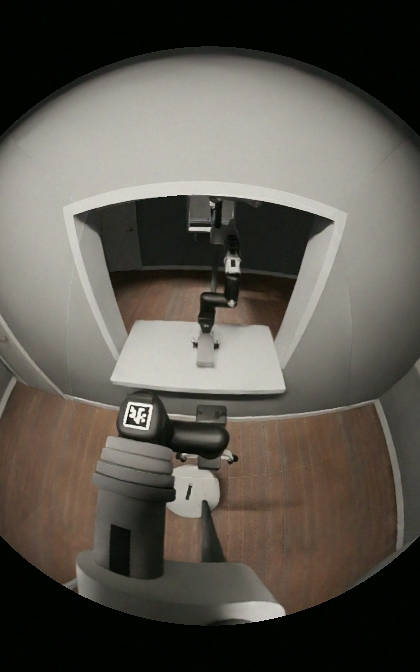

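Scene clock: 71.70 s.
r1.base_odometry: x=-2.097 y=+0.313 heading=+1.789 (m, m, rad; r1's odometry frame)
r1.turned_by_wheels: +0.000 (rad since the last result)
r1.turned_by_imu: +0.000 (rad since the last result)
r1.base_tilt: forward=-0.5 right=+0.8 (deg)
r1.lidar_m: 0.58 0.63 1.12 2.02 2.10 1.07 0.99 1.03 1.41 2.69 1.23 0.64
r1.base_status: not commanded
r1.joint_positions: lift_m=+1.060 arm_m=+0.051 wrist_yaw_rad=+0.000 wrist_pitch_rad=+1.570 wrist_roll_rad=+0.000 gripper_m=+0.110
r1.joint_status: not commanded
r1.motor_effort: lift_m=+24(24) arm_m=-6(6) wrist_yaw_rad=+1(1) wrist_pitch_rad=+0(0) wrist_roll_rad=-1(2) gripper_m=+1(0) wheel_0=+0(0) wheel_1=-1(1) wheel_2=+0(0) (%)
r1.hand_pose: x=+0.2221 y=-0.0874 z=+0.9494 quat_wxyz=(+0.707, +0.000, +0.707, +0.000) (m; r1's base frame)
r1.wrist_depth_mm: 1098 1098 1138 1118 1118 1138 1138 / 1205 1205 1182 1205 1182 1182 1182 / 1182 1205 1205 1182 1182 1160 1160 / 1205 1182 1182 1182 1160 1160 1182 / 1182 1160 1160 1042 1160 1160 1160 / 1182 1182 946 946 1160 1160 1160 / 1160 1138 946 150 1160 1160 1160
r2.base_odometry: x=+0.874 y=+0.239 heading=-0.312 (m, m, rad; r2's odometry frame)
r2.turned_by_wheels: +0.000 (rad since the last result)
r2.turned_by_imu: +0.001 (rad since the last result)
r2.base_tilt: forward=+0.6 right=+1.0 (deg)
r2.lidar_m: 0.29 0.26 0.41 1.58 2.03 2.49 2.34 2.29 2.99 2.75 0.49 0.36
r2.base_status: not commanded
r2.joint_positions: lift_m=+1.000 arm_m=+0.429 wrist_yaw_rad=+0.000 wrist_pitch_rad=+1.570 wrist_roll_rad=-0.060 gripper_m=+0.110
r2.joint_status: all done
r2.motor_effort: lift_m=+19(19) arm_m=+7(7) wrist_yaw_rad=-1(2) wrist_pitch_rad=-2(3) wrist_roll_rad=+0(0) gripper_m=+0(32) wheel_0=+3(3) wheel_1=+4(4) wheel_2=-2(2) (%)
r2.hand_pose: x=+0.5999 y=-0.0874 z=+0.8898 quat_wxyz=(+0.707, -0.021, +0.707, +0.021) (m; r2's base frame)
r2.wrist_depth_mm: 245 246 246 248 250 250 252 / 245 246 248 247 247 249 251 / 243 245 247 216 248 251 249 / 244 244 247 214 248 250 250 / 243 245 244 214 247 249 249 / 243 243 214 214 214 249 249 / 242 242 245 152 248 248 248
r3.base_odometry: x=-0.126 y=+1.919 heading=+2.721 (m, m, rad; r3's odometry frame)
r3.turned_by_wheels: +0.000 (rad since the last result)
r3.turned_by_imu: +0.000 (rad since the last result)
r3.base_tilt: forward=+0.2 right=-0.4 (deg)
r3.lidar_m: 0.43 0.47 0.88 2.26 2.66 1.25 1.20 1.23 2.26 2.12 0.86 0.45
r3.base_status: not commanded
r3.joint_positions: lift_m=+1.070 arm_m=+0.000 wrist_yaw_rad=+0.000 wrist_pitch_rad=+1.570 wrist_roll_rad=-0.005 gripper_m=+0.120
r3.joint_status: not commanded
r3.motor_effort: lift_m=+13(13) arm_m=+2(2) wrist_yaw_rad=+0(0) wrist_pitch_rad=+1(3) wrist_roll_rad=-1(0) gripper_m=+0(1) wheel_0=+1(1) wheel_1=+1(1) wheel_2=+0(0) (%)
r3.hand_pose: x=+0.1709 y=-0.0874 z=+0.9601 quat_wxyz=(+0.707, -0.002, +0.707, +0.002) (m; r3's base frame)
r3.wrist_depth_mm: 1025 1042 1042 1042 1042 1078 1042 / 1160 1182 1182 1205 1205 1229 1229 / 1160 1182 1182 1205 1205 1229 1255 / 1182 1182 1182 1182 1229 1229 1255 / 1182 1182 991 991 1229 1255 1255 / 1205 1205 991 809 1229 1255 1281 / 1229 1229 1229 - 1255 1255 1281
pictures: r2_wrist_camera
Images, in order (width x height): r2_wrist_camera 616x392.

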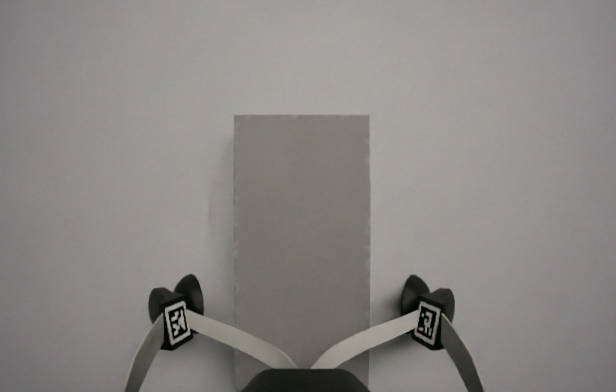

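Scene clock: 72.63 s.
r1.base_odometry: x=-2.097 y=+0.313 heading=+1.789 (m, m, rad; r1's odometry frame)
r1.turned_by_wheels: +0.000 (rad since the last result)
r1.turned_by_imu: +0.000 (rad since the last result)
r1.base_tilt: forward=-0.7 right=+0.9 (deg)
r1.lidar_m: 0.58 0.62 1.09 2.01 2.10 1.05 0.98 1.02 1.42 2.68 1.24 0.66
r1.base_status: not commanded
r1.joint_positions: lift_m=+1.060 arm_m=+0.051 wrist_yaw_rad=+0.000 wrist_pitch_rad=+1.570 wrist_roll_rad=+0.000 gripper_m=+0.110
r1.joint_status: not commanded
r1.motor_effort: lift_m=+24(24) arm_m=-6(6) wrist_yaw_rad=+0(1) wrist_pitch_rad=-1(1) wrist_roll_rad=-2(1) gripper_m=-2(1) wheel_0=+0(0) wheel_1=-1(1) wheel_2=+0(0) (%)
r1.hand_pose: x=+0.2221 y=-0.0874 z=+0.9494 quat_wxyz=(+0.707, +0.000, +0.707, +0.000) (m; r1's base frame)
r1.wrist_depth_mm: 1098 1098 1118 1098 1118 1138 1138 / 1205 1205 1182 1182 1182 1182 1182 / 1205 1205 1182 1182 1205 1160 1182 / 1182 1182 1182 1182 1205 1205 1160 / 1182 1182 1182 1025 1160 1160 1138 / 1182 1182 946 960 1160 1138 1160 / 1182 1138 960 150 1160 1138 1138
r2.base_odometry: x=+0.874 y=+0.239 heading=-0.312 (m, m, rad; r2's odometry frame)
r2.turned_by_wheels: +0.000 (rad since the last result)
r2.turned_by_imu: +0.000 (rad since the last result)
r2.base_tilt: forward=+0.6 right=+1.0 (deg)
r2.lidar_m: 0.31 0.31 0.43 1.62 2.00 2.50 2.33 2.29 2.95 2.77 0.50 0.34
r2.base_status: not commanded
r2.joint_positions: lift_m=+1.055 arm_m=+0.429 wrist_yaw_rad=+0.000 wrist_pitch_rad=+1.570 wrist_roll_rad=-0.060 gripper_m=+0.110
r2.joint_status: all done
r2.motor_effort: lift_m=+22(23) arm_m=+7(7) wrist_yaw_rad=-1(1) wrist_pitch_rad=-3(4) wrist_roll_rad=+1(0) gripper_m=-1(0) wheel_0=+3(3) wheel_1=+4(4) wheel_2=-2(1) (%)
r2.hand_pose: x=+0.5999 y=-0.0874 z=+0.9445 quat_wxyz=(+0.707, -0.021, +0.707, +0.021) (m; r2's base frame)
r2.wrist_depth_mm: 298 298 301 303 303 306 304 / 296 300 300 301 304 304 306 / 297 300 301 268 304 304 304 / 297 300 300 268 301 304 306 / 296 300 298 270 301 304 303 / 298 297 268 268 222 304 306 / 296 296 298 151 300 303 306
r3.base_odometry: x=-0.126 y=+1.919 heading=+2.721 (m, m, rad; r3's odometry frame)
r3.turned_by_wheels: +0.000 (rad since the last result)
r3.turned_by_imu: +0.000 (rad since the last result)
r3.base_tilt: forward=+0.2 right=-0.4 (deg)
r3.lidar_m: 0.43 0.46 0.88 2.28 2.64 1.26 1.18 1.25 2.26 2.13 0.84 0.45
r3.base_status: not commanded
r3.joint_positions: lift_m=+1.070 arm_m=+0.000 wrist_yaw_rad=+0.000 wrist_pitch_rad=+1.570 wrist_roll_rad=-0.005 gripper_m=+0.120
r3.joint_status: not commanded
r3.motor_effort: lift_m=+13(13) arm_m=+2(2) wrist_yaw_rad=+1(0) wrist_pitch_rad=+4(3) wrist_roll_rad=+0(2) gripper_m=+0(1) wheel_0=+2(1) wheel_1=+1(1) wheel_2=+0(0) (%)
r3.hand_pose: x=+0.1709 y=-0.0874 z=+0.9601 quat_wxyz=(+0.707, -0.002, +0.707, +0.002) (m; r3's base frame)
r3.wrist_depth_mm: 1025 1042 1060 1042 1042 1078 1042 / 1182 1160 1182 1182 1182 1205 1229 / 1182 1182 1182 1182 1205 1205 1229 / 1182 1182 1182 1205 1205 1229 1229 / 1182 1205 976 991 1229 1255 1255 / 1205 1205 991 820 1255 1255 1281 / 1205 1229 1229 - 1255 1281 1281
pictures: none
No camera images: the call's "cameras" was empty. Leave "cameras" out to get every camera's image.

Scene clock: 74.97 s.
r1.base_odometry: x=-2.097 y=+0.313 heading=+1.789 (m, m, rad; r1's odometry frame)
r1.turned_by_wheels: +0.000 (rad since the last result)
r1.turned_by_imu: +0.001 (rad since the last result)
r1.base_tilt: forward=-0.6 right=+0.8 (deg)
r1.lidar_m: 0.58 0.63 1.14 2.03 2.08 1.02 0.98 1.02 1.42 2.71 1.23 0.65
r1.base_status: not commanded
r1.joint_positions: lift_m=+1.060 arm_m=+0.051 wrist_yaw_rad=+0.000 wrist_pitch_rad=+1.570 wrist_roll_rad=+0.000 gripper_m=+0.110
r1.joint_status: not commanded
r1.motor_effort: lift_m=+24(24) arm_m=-6(6) wrist_yaw_rad=+1(1) wrist_pitch_rad=+1(0) wrist_roll_rad=-2(1) gripper_m=-3(0) wheel_0=+1(0) wheel_1=-1(1) wheel_2=+0(0) (%)
r1.hand_pose: x=+0.2221 y=-0.0874 z=+0.9494 quat_wxyz=(+0.707, +0.000, +0.707, +0.000) (m; r1's base frame)
r1.wrist_depth_mm: 1098 1098 1118 1118 1118 1138 1160 / 1205 1205 1182 1205 1182 1182 1182 / 1205 1205 1182 1182 1160 1182 1182 / 1182 1205 1182 1182 1160 1160 1182 / 1160 1182 1182 1025 1160 1160 1138 / 1182 1138 946 960 1160 1160 1138 / 1160 1160 946 150 1138 1160 1138
r2.base_odometry: x=+0.589 y=+0.331 heading=-0.312 (m, m, rad; r2's odometry frame)
r2.turned_by_wheels: -0.001 (rad since the last result)
r2.turned_by_imu: -0.001 (rad since the last result)
r2.base_tilt: forward=+0.6 right=+1.0 (deg)
r2.lidar_m: 0.60 0.61 1.07 1.94 2.01 2.16 2.02 1.94 2.68 2.78 1.31 0.65
r2.base_status: done
r2.joint_positions: lift_m=+1.055 arm_m=+0.051 wrist_yaw_rad=+0.000 wrist_pitch_rad=+1.570 wrist_roll_rad=-0.060 gripper_m=+0.110
r2.joint_status: all done
r2.motor_effort: lift_m=+22(22) arm_m=-8(10) wrist_yaw_rad=-1(2) wrist_pitch_rad=-3(3) wrist_roll_rad=+0(0) gripper_m=-1(2) wheel_0=-3(9) wheel_1=-3(10) wheel_2=-1(13) (%)
r2.hand_pose: x=+0.2223 y=-0.0874 z=+0.9446 quat_wxyz=(+0.707, -0.021, +0.707, +0.021) (m; r2's base frame)
r2.wrist_depth_mm: 1118 1138 1138 1160 1138 1182 1160 / 1138 1118 1160 1138 1160 1182 1182 / 1160 1138 1138 1160 1160 1138 1160 / 1138 1160 1138 1182 1160 1182 1160 / 1138 1138 946 976 1138 1160 1160 / 1138 1138 931 917 220 1160 1160 / 1098 1118 917 151 1160 1160 1182
r3.base_odometry: x=-0.218 y=+1.960 heading=+2.721 (m, m, rad; r3's odometry frame)
r3.turned_by_wheels: +0.000 (rad since the last result)
r3.turned_by_imu: +0.000 (rad since the last result)
r3.base_tilt: forward=+0.2 right=-0.4 (deg)
r3.lidar_m: 0.33 0.37 0.50 1.98 2.67 1.35 1.30 1.32 2.27 2.03 0.50 0.35
r3.base_status: done
r3.joint_positions: lift_m=+1.070 arm_m=+0.299 wrist_yaw_rad=+0.000 wrist_pitch_rad=+1.570 wrist_roll_rad=-0.005 gripper_m=+0.120
r3.joint_status: all done
r3.motor_effort: lift_m=+13(13) arm_m=+8(8) wrist_yaw_rad=+0(1) wrist_pitch_rad=+2(3) wrist_roll_rad=+0(1) gripper_m=+2(0) wheel_0=+1(7) wheel_1=+1(6) wheel_2=+1(9) (%)
r3.hand_pose: x=+0.4698 y=-0.0874 z=+0.9601 quat_wxyz=(+0.707, -0.002, +0.707, +0.002) (m; r3's base frame)
r3.wrist_depth_mm: 309 309 283 283 317 320 322 / 310 312 285 286 322 322 325 / 314 315 287 290 324 325 329 / 315 319 290 291 327 329 330 / 319 322 324 327 327 330 336 / 320 324 325 327 330 334 336 / 1205 1205 1008 - 1255 1255 1281
pictures: r3_head_right_camera, r3_wrist_camera
Images, in order (width x height): r3_head_right_camera 420x672, r3_wrist_camera 616x392.

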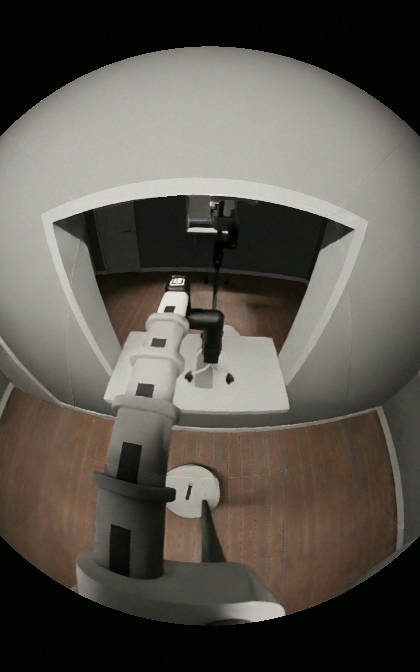

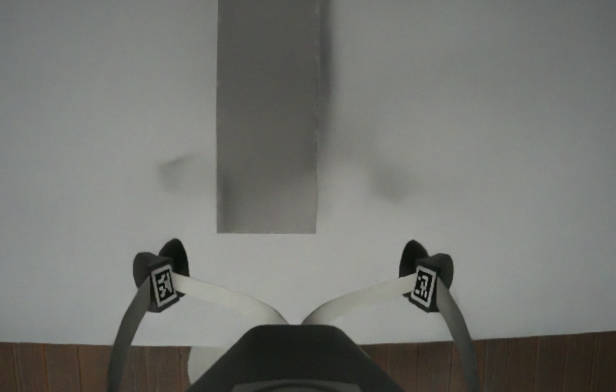

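Call:
execute_actions(actions=[{"r3":{"base":{"strafe_m":0.02},"joints":{"arm_m":0.405,"lift_m":1.03}}}], cameras=["r3_wrist_camera"])

Scene clock: 76.77 s.
r1.base_odometry: x=-2.097 y=+0.313 heading=+1.789 (m, m, rad; r1's odometry frame)
r1.turned_by_wheels: +0.000 (rad since the last result)
r1.turned_by_imu: +0.000 (rad since the last result)
r1.base_tilt: forward=-0.5 right=+0.8 (deg)
r1.lidar_m: 0.59 0.64 1.13 2.03 2.10 1.06 0.99 1.06 1.44 2.72 1.22 0.63
r1.base_status: not commanded
r1.joint_positions: lift_m=+1.060 arm_m=+0.051 wrist_yaw_rad=+0.000 wrist_pitch_rad=+1.570 wrist_roll_rad=+0.000 gripper_m=+0.110
r1.joint_status: not commanded
r1.motor_effort: lift_m=+24(24) arm_m=-7(6) wrist_yaw_rad=+1(1) wrist_pitch_rad=+0(0) wrist_roll_rad=-2(1) gripper_m=-2(3) wheel_0=+0(0) wheel_1=-1(1) wheel_2=+0(0) (%)
r1.hand_pose: x=+0.2221 y=-0.0874 z=+0.9494 quat_wxyz=(+0.707, +0.000, +0.707, +0.000) (m; r1's base frame)
r1.wrist_depth_mm: 1078 1118 1138 1118 1118 1138 1138 / 1182 1205 1205 1182 1205 1182 1182 / 1182 1205 1182 1160 1182 1182 1160 / 1205 1205 1182 1182 1182 1160 1160 / 1182 1182 1138 1025 1160 1160 1160 / 1160 1160 946 946 1138 1160 1138 / 1160 1160 946 150 1138 1138 1160
r2.base_odometry: x=+0.589 y=+0.331 heading=-0.312 (m, m, rad; r2's odometry frame)
r2.turned_by_wheels: +0.000 (rad since the last result)
r2.turned_by_imu: +0.001 (rad since the last result)
r2.base_tilt: forward=+0.6 right=+1.0 (deg)
r2.lidar_m: 0.60 0.58 1.07 1.95 1.99 2.18 2.02 1.97 2.69 2.80 1.27 0.66
r2.base_status: not commanded
r2.joint_positions: lift_m=+1.055 arm_m=+0.051 wrist_yaw_rad=+0.000 wrist_pitch_rad=+1.570 wrist_roll_rad=-0.060 gripper_m=+0.110
r2.joint_status: not commanded
r2.motor_effort: lift_m=+22(22) arm_m=-7(7) wrist_yaw_rad=-1(0) wrist_pitch_rad=-3(2) wrist_roll_rad=+0(1) gripper_m=+0(1) wheel_0=-3(3) wheel_1=-3(3) wheel_2=-2(2) (%)
r2.hand_pose: x=+0.2223 y=-0.0874 z=+0.9446 quat_wxyz=(+0.707, -0.021, +0.707, +0.021) (m; r2's base frame)
r2.wrist_depth_mm: 1118 1118 1160 1138 1138 1160 1182 / 1160 1138 1160 1160 1160 1160 1160 / 1138 1160 1160 1160 1160 1160 1182 / 1138 1138 1118 1138 1160 1138 1160 / 1138 1118 960 976 1138 1182 1160 / 1138 1118 931 931 221 1182 1182 / 1118 1118 917 151 1160 1160 1160
r3.base_odometry: x=-0.226 y=+1.942 heading=+2.721 (m, m, rad; r3's odometry frame)
r3.turned_by_wheels: +0.000 (rad since the last result)
r3.turned_by_imu: +0.000 (rad since the last result)
r3.base_tilt: forward=+0.2 right=-0.3 (deg)
r3.lidar_m: 0.34 0.36 0.73 1.94 2.62 1.35 1.30 1.36 2.28 2.01 0.52 0.38
r3.base_status: done
r3.joint_positions: lift_m=+1.030 arm_m=+0.404 wrist_yaw_rad=+0.000 wrist_pitch_rad=+1.570 wrist_roll_rad=-0.005 gripper_m=+0.120
r3.joint_status: all done
r3.motor_effort: lift_m=+13(13) arm_m=+8(6) wrist_yaw_rad=+0(1) wrist_pitch_rad=+3(3) wrist_roll_rad=-2(2) gripper_m=-1(1) wheel_0=-1(6) wheel_1=+0(7) wheel_2=+0(1) (%)
r3.hand_pose: x=+0.5747 y=-0.0874 z=+0.9201 quat_wxyz=(+0.707, -0.002, +0.707, +0.002) (m; r3's base frame)
r3.wrist_depth_mm: 270 271 273 277 278 279 282 / 272 273 276 276 281 282 285 / 274 276 278 248 283 285 286 / 277 277 279 250 285 287 290 / 278 281 281 252 287 290 291 / 281 283 253 253 289 293 296 / 283 286 287 - 291 296 297
pictures: r3_wrist_camera
Images, in order (width x height): r3_wrist_camera 616x392.

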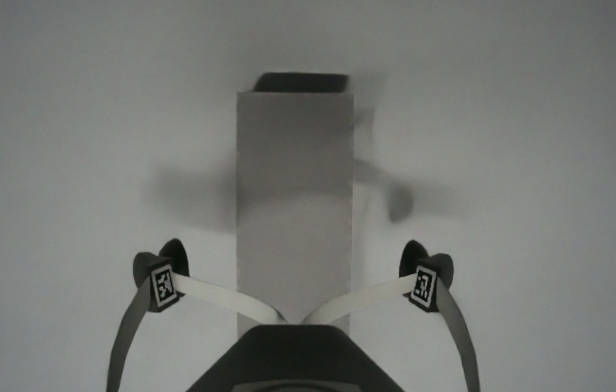

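Call:
execute_actions(actions=[{"r3":{"joints":{"lift_m":0.994,"gripper_m":0.095}}}], cameras=[])

Call:
execute_actions(actions=[{"r3":{"joints":{"gripper_m":0.0}}}], cameras=["r3_wrist_camera"])

Scene clock: 78.20 s.
r1.base_odometry: x=-2.097 y=+0.313 heading=+1.789 (m, m, rad; r1's odometry frame)
r1.turned_by_wheels: +0.000 (rad since the last result)
r1.turned_by_imu: +0.000 (rad since the last result)
r1.base_tilt: forward=-0.7 right=+0.7 (deg)
r1.lidar_m: 0.60 0.62 1.11 2.02 2.09 1.06 0.97 1.02 1.42 2.69 1.21 0.65
r1.base_status: not commanded
r1.joint_positions: lift_m=+1.060 arm_m=+0.051 wrist_yaw_rad=+0.000 wrist_pitch_rad=+1.570 wrist_roll_rad=+0.000 gripper_m=+0.110
r1.joint_status: not commanded
r1.motor_effort: lift_m=+24(24) arm_m=-6(6) wrist_yaw_rad=+1(1) wrist_pitch_rad=-1(0) wrist_roll_rad=+0(0) gripper_m=-5(1) wheel_0=+1(0) wheel_1=-1(1) wheel_2=+0(0) (%)
r1.hand_pose: x=+0.2221 y=-0.0874 z=+0.9494 quat_wxyz=(+0.707, +0.000, +0.707, +0.000) (m; r1's base frame)
r1.wrist_depth_mm: 1098 1118 1118 1118 1118 1138 1138 / 1205 1182 1229 1182 1182 1182 1182 / 1205 1205 1205 1205 1182 1182 1160 / 1182 1182 1205 1182 1160 1160 1182 / 1182 1182 1160 1008 1160 1160 1182 / 1182 1182 960 946 1160 1118 1138 / 1182 1160 946 150 1138 1138 1118
r2.base_odometry: x=+0.589 y=+0.331 heading=-0.312 (m, m, rad; r2's odometry frame)
r2.turned_by_wheels: +0.000 (rad since the last result)
r2.turned_by_imu: +0.001 (rad since the last result)
r2.base_tilt: forward=+0.6 right=+1.0 (deg)
r2.lidar_m: 0.62 0.61 1.08 1.94 2.00 2.17 2.03 1.94 2.65 2.79 1.27 0.68
r2.base_status: not commanded
r2.joint_positions: lift_m=+1.055 arm_m=+0.051 wrist_yaw_rad=+0.000 wrist_pitch_rad=+1.570 wrist_roll_rad=-0.060 gripper_m=+0.110
r2.joint_status: not commanded
r2.motor_effort: lift_m=+22(22) arm_m=-7(7) wrist_yaw_rad=-1(0) wrist_pitch_rad=-3(6) wrist_roll_rad=+0(0) gripper_m=+0(1) wheel_0=-3(3) wheel_1=-3(3) wheel_2=-1(1) (%)
r2.hand_pose: x=+0.2223 y=-0.0874 z=+0.9446 quat_wxyz=(+0.707, -0.021, +0.707, +0.021) (m; r2's base frame)
r2.wrist_depth_mm: 1138 1138 1160 1160 1182 1160 1182 / 1138 1160 1138 1138 1160 1160 1160 / 1118 1138 1138 1182 1160 1160 1160 / 1118 1160 1160 1138 1160 1138 1160 / 1118 1138 960 960 1160 1160 1138 / 1138 1118 931 931 221 1182 1160 / 1098 1118 917 151 1160 1138 1160
r3.base_odometry: x=-0.226 y=+1.942 heading=+2.721 (m, m, rad; r3's odometry frame)
r3.turned_by_wheels: +0.000 (rad since the last result)
r3.turned_by_imu: +0.000 (rad since the last result)
r3.base_tilt: forward=+0.1 right=-0.4 (deg)
r3.lidar_m: 0.33 0.36 0.70 1.96 2.62 1.36 1.30 1.36 2.29 2.01 0.52 0.38
r3.base_status: not commanded
r3.joint_positions: lift_m=+0.994 arm_m=+0.404 wrist_yaw_rad=+0.000 wrist_pitch_rad=+1.570 wrist_roll_rad=-0.005 gripper_m=+0.095
r3.joint_status: all done
r3.motor_effort: lift_m=+13(11) arm_m=+8(8) wrist_yaw_rad=+0(0) wrist_pitch_rad=+1(2) wrist_roll_rad=-5(2) gripper_m=+0(5) wheel_0=-1(1) wheel_1=+0(0) wheel_2=+0(0) (%)
r3.hand_pose: x=+0.5747 y=-0.0874 z=+0.8841 quat_wxyz=(+0.707, -0.002, +0.707, +0.002) (m; r3's base frame)
r3.wrist_depth_mm: 235 236 238 239 242 243 246 / 236 238 239 211 244 246 247 / 238 241 241 212 246 248 250 / 241 243 243 214 248 250 252 / 243 244 216 216 250 253 254 / 246 246 216 216 220 255 256 / 248 249 250 - 255 257 258
pictures: none
No camera images: the call's "cameras" was empty. Leave "cameras" out to get every camera's image.

Scene clock: 79.93 s.
r1.base_odometry: x=-2.097 y=+0.313 heading=+1.789 (m, m, rad; r1's odometry frame)
r1.turned_by_wheels: +0.000 (rad since the last result)
r1.turned_by_imu: +0.000 (rad since the last result)
r1.base_tilt: forward=-0.7 right=+0.8 (deg)
r1.lidar_m: 0.59 0.61 1.11 2.02 2.09 1.05 0.99 1.04 1.43 2.68 1.26 0.65
r1.base_status: not commanded
r1.joint_positions: lift_m=+1.060 arm_m=+0.051 wrist_yaw_rad=+0.000 wrist_pitch_rad=+1.570 wrist_roll_rad=+0.000 gripper_m=+0.110
r1.joint_status: not commanded
r1.motor_effort: lift_m=+23(24) arm_m=-6(6) wrist_yaw_rad=+0(0) wrist_pitch_rad=+0(1) wrist_roll_rad=-1(1) gripper_m=-4(2) wheel_0=+0(1) wheel_1=-1(1) wheel_2=+0(0) (%)
r1.hand_pose: x=+0.2221 y=-0.0874 z=+0.9494 quat_wxyz=(+0.707, +0.000, +0.707, +0.000) (m; r1's base frame)
r1.wrist_depth_mm: 1078 1098 1098 1118 1118 1138 1138 / 1229 1205 1205 1182 1182 1182 1182 / 1182 1182 1182 1182 1182 1182 1138 / 1205 1160 1160 1160 1160 1160 1160 / 1182 1160 1182 1025 1160 1160 1160 / 1160 1160 946 946 1138 1160 1138 / 1160 1138 946 150 1160 1138 1160
r2.base_odometry: x=+0.589 y=+0.331 heading=-0.312 (m, m, rad; r2's odometry frame)
r2.turned_by_wheels: +0.000 (rad since the last result)
r2.turned_by_imu: +0.001 (rad since the last result)
r2.base_tilt: forward=+0.6 right=+1.0 (deg)
r2.lidar_m: 0.59 0.64 1.10 1.94 1.98 2.17 2.02 1.97 2.66 2.78 1.27 0.68
r2.base_status: not commanded
r2.joint_positions: lift_m=+1.055 arm_m=+0.051 wrist_yaw_rad=+0.000 wrist_pitch_rad=+1.570 wrist_roll_rad=-0.060 gripper_m=+0.110
r2.joint_status: not commanded
r2.motor_effort: lift_m=+22(22) arm_m=-7(7) wrist_yaw_rad=-1(0) wrist_pitch_rad=-3(3) wrist_roll_rad=+0(0) gripper_m=+0(1) wheel_0=-3(3) wheel_1=-3(3) wheel_2=-2(1) (%)
r2.hand_pose: x=+0.2223 y=-0.0874 z=+0.9446 quat_wxyz=(+0.707, -0.021, +0.707, +0.021) (m; r2's base frame)
r2.wrist_depth_mm: 1138 1138 1138 1182 1138 1182 1182 / 1118 1138 1160 1182 1160 1138 1160 / 1138 1160 1118 1160 1138 1182 1160 / 1138 1160 1118 1138 1182 1160 1160 / 1138 1138 946 976 1160 1160 1182 / 1138 1118 931 931 221 1138 1160 / 1160 1160 931 152 1118 1160 1182
r3.base_odometry: x=-0.226 y=+1.942 heading=+2.721 (m, m, rad; r3's odometry frame)
r3.turned_by_wheels: +0.000 (rad since the last result)
r3.turned_by_imu: +0.000 (rad since the last result)
r3.base_tilt: forward=+0.2 right=-0.4 (deg)
r3.lidar_m: 0.34 0.37 0.74 1.93 2.62 1.38 1.28 1.34 2.27 2.05 0.53 0.39
r3.base_status: not commanded
r3.joint_positions: lift_m=+0.994 arm_m=+0.404 wrist_yaw_rad=+0.000 wrist_pitch_rad=+1.570 wrist_roll_rad=-0.005 gripper_m=+0.001
r3.joint_status: all done
r3.motor_effort: lift_m=+14(14) arm_m=+8(8) wrist_yaw_rad=+0(0) wrist_pitch_rad=+1(5) wrist_roll_rad=-3(1) gripper_m=-26(27) wheel_0=-1(0) wheel_1=+0(0) wheel_2=+0(0) (%)
r3.hand_pose: x=+0.5747 y=-0.0874 z=+0.8841 quat_wxyz=(+0.707, -0.002, +0.707, +0.002) (m; r3's base frame)
r3.wrist_depth_mm: 234 235 237 239 241 243 245 / 236 237 239 191 243 245 246 / 238 239 240 192 246 248 249 / 240 241 242 193 248 249 251 / 242 243 195 195 249 253 253 / 244 172 195 196 186 254 256 / 246 249 249 - 253 256 258
pictures: r3_wrist_camera
Images, in order (width x height): r3_wrist_camera 616x392.

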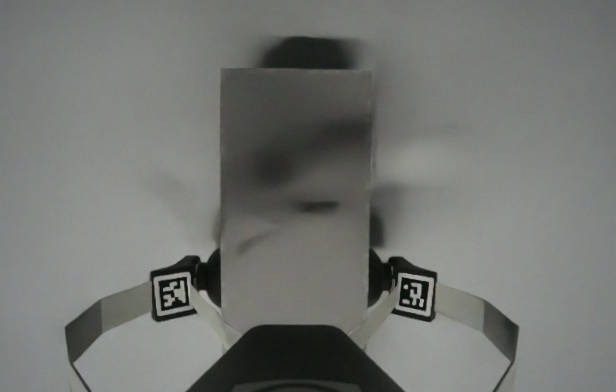

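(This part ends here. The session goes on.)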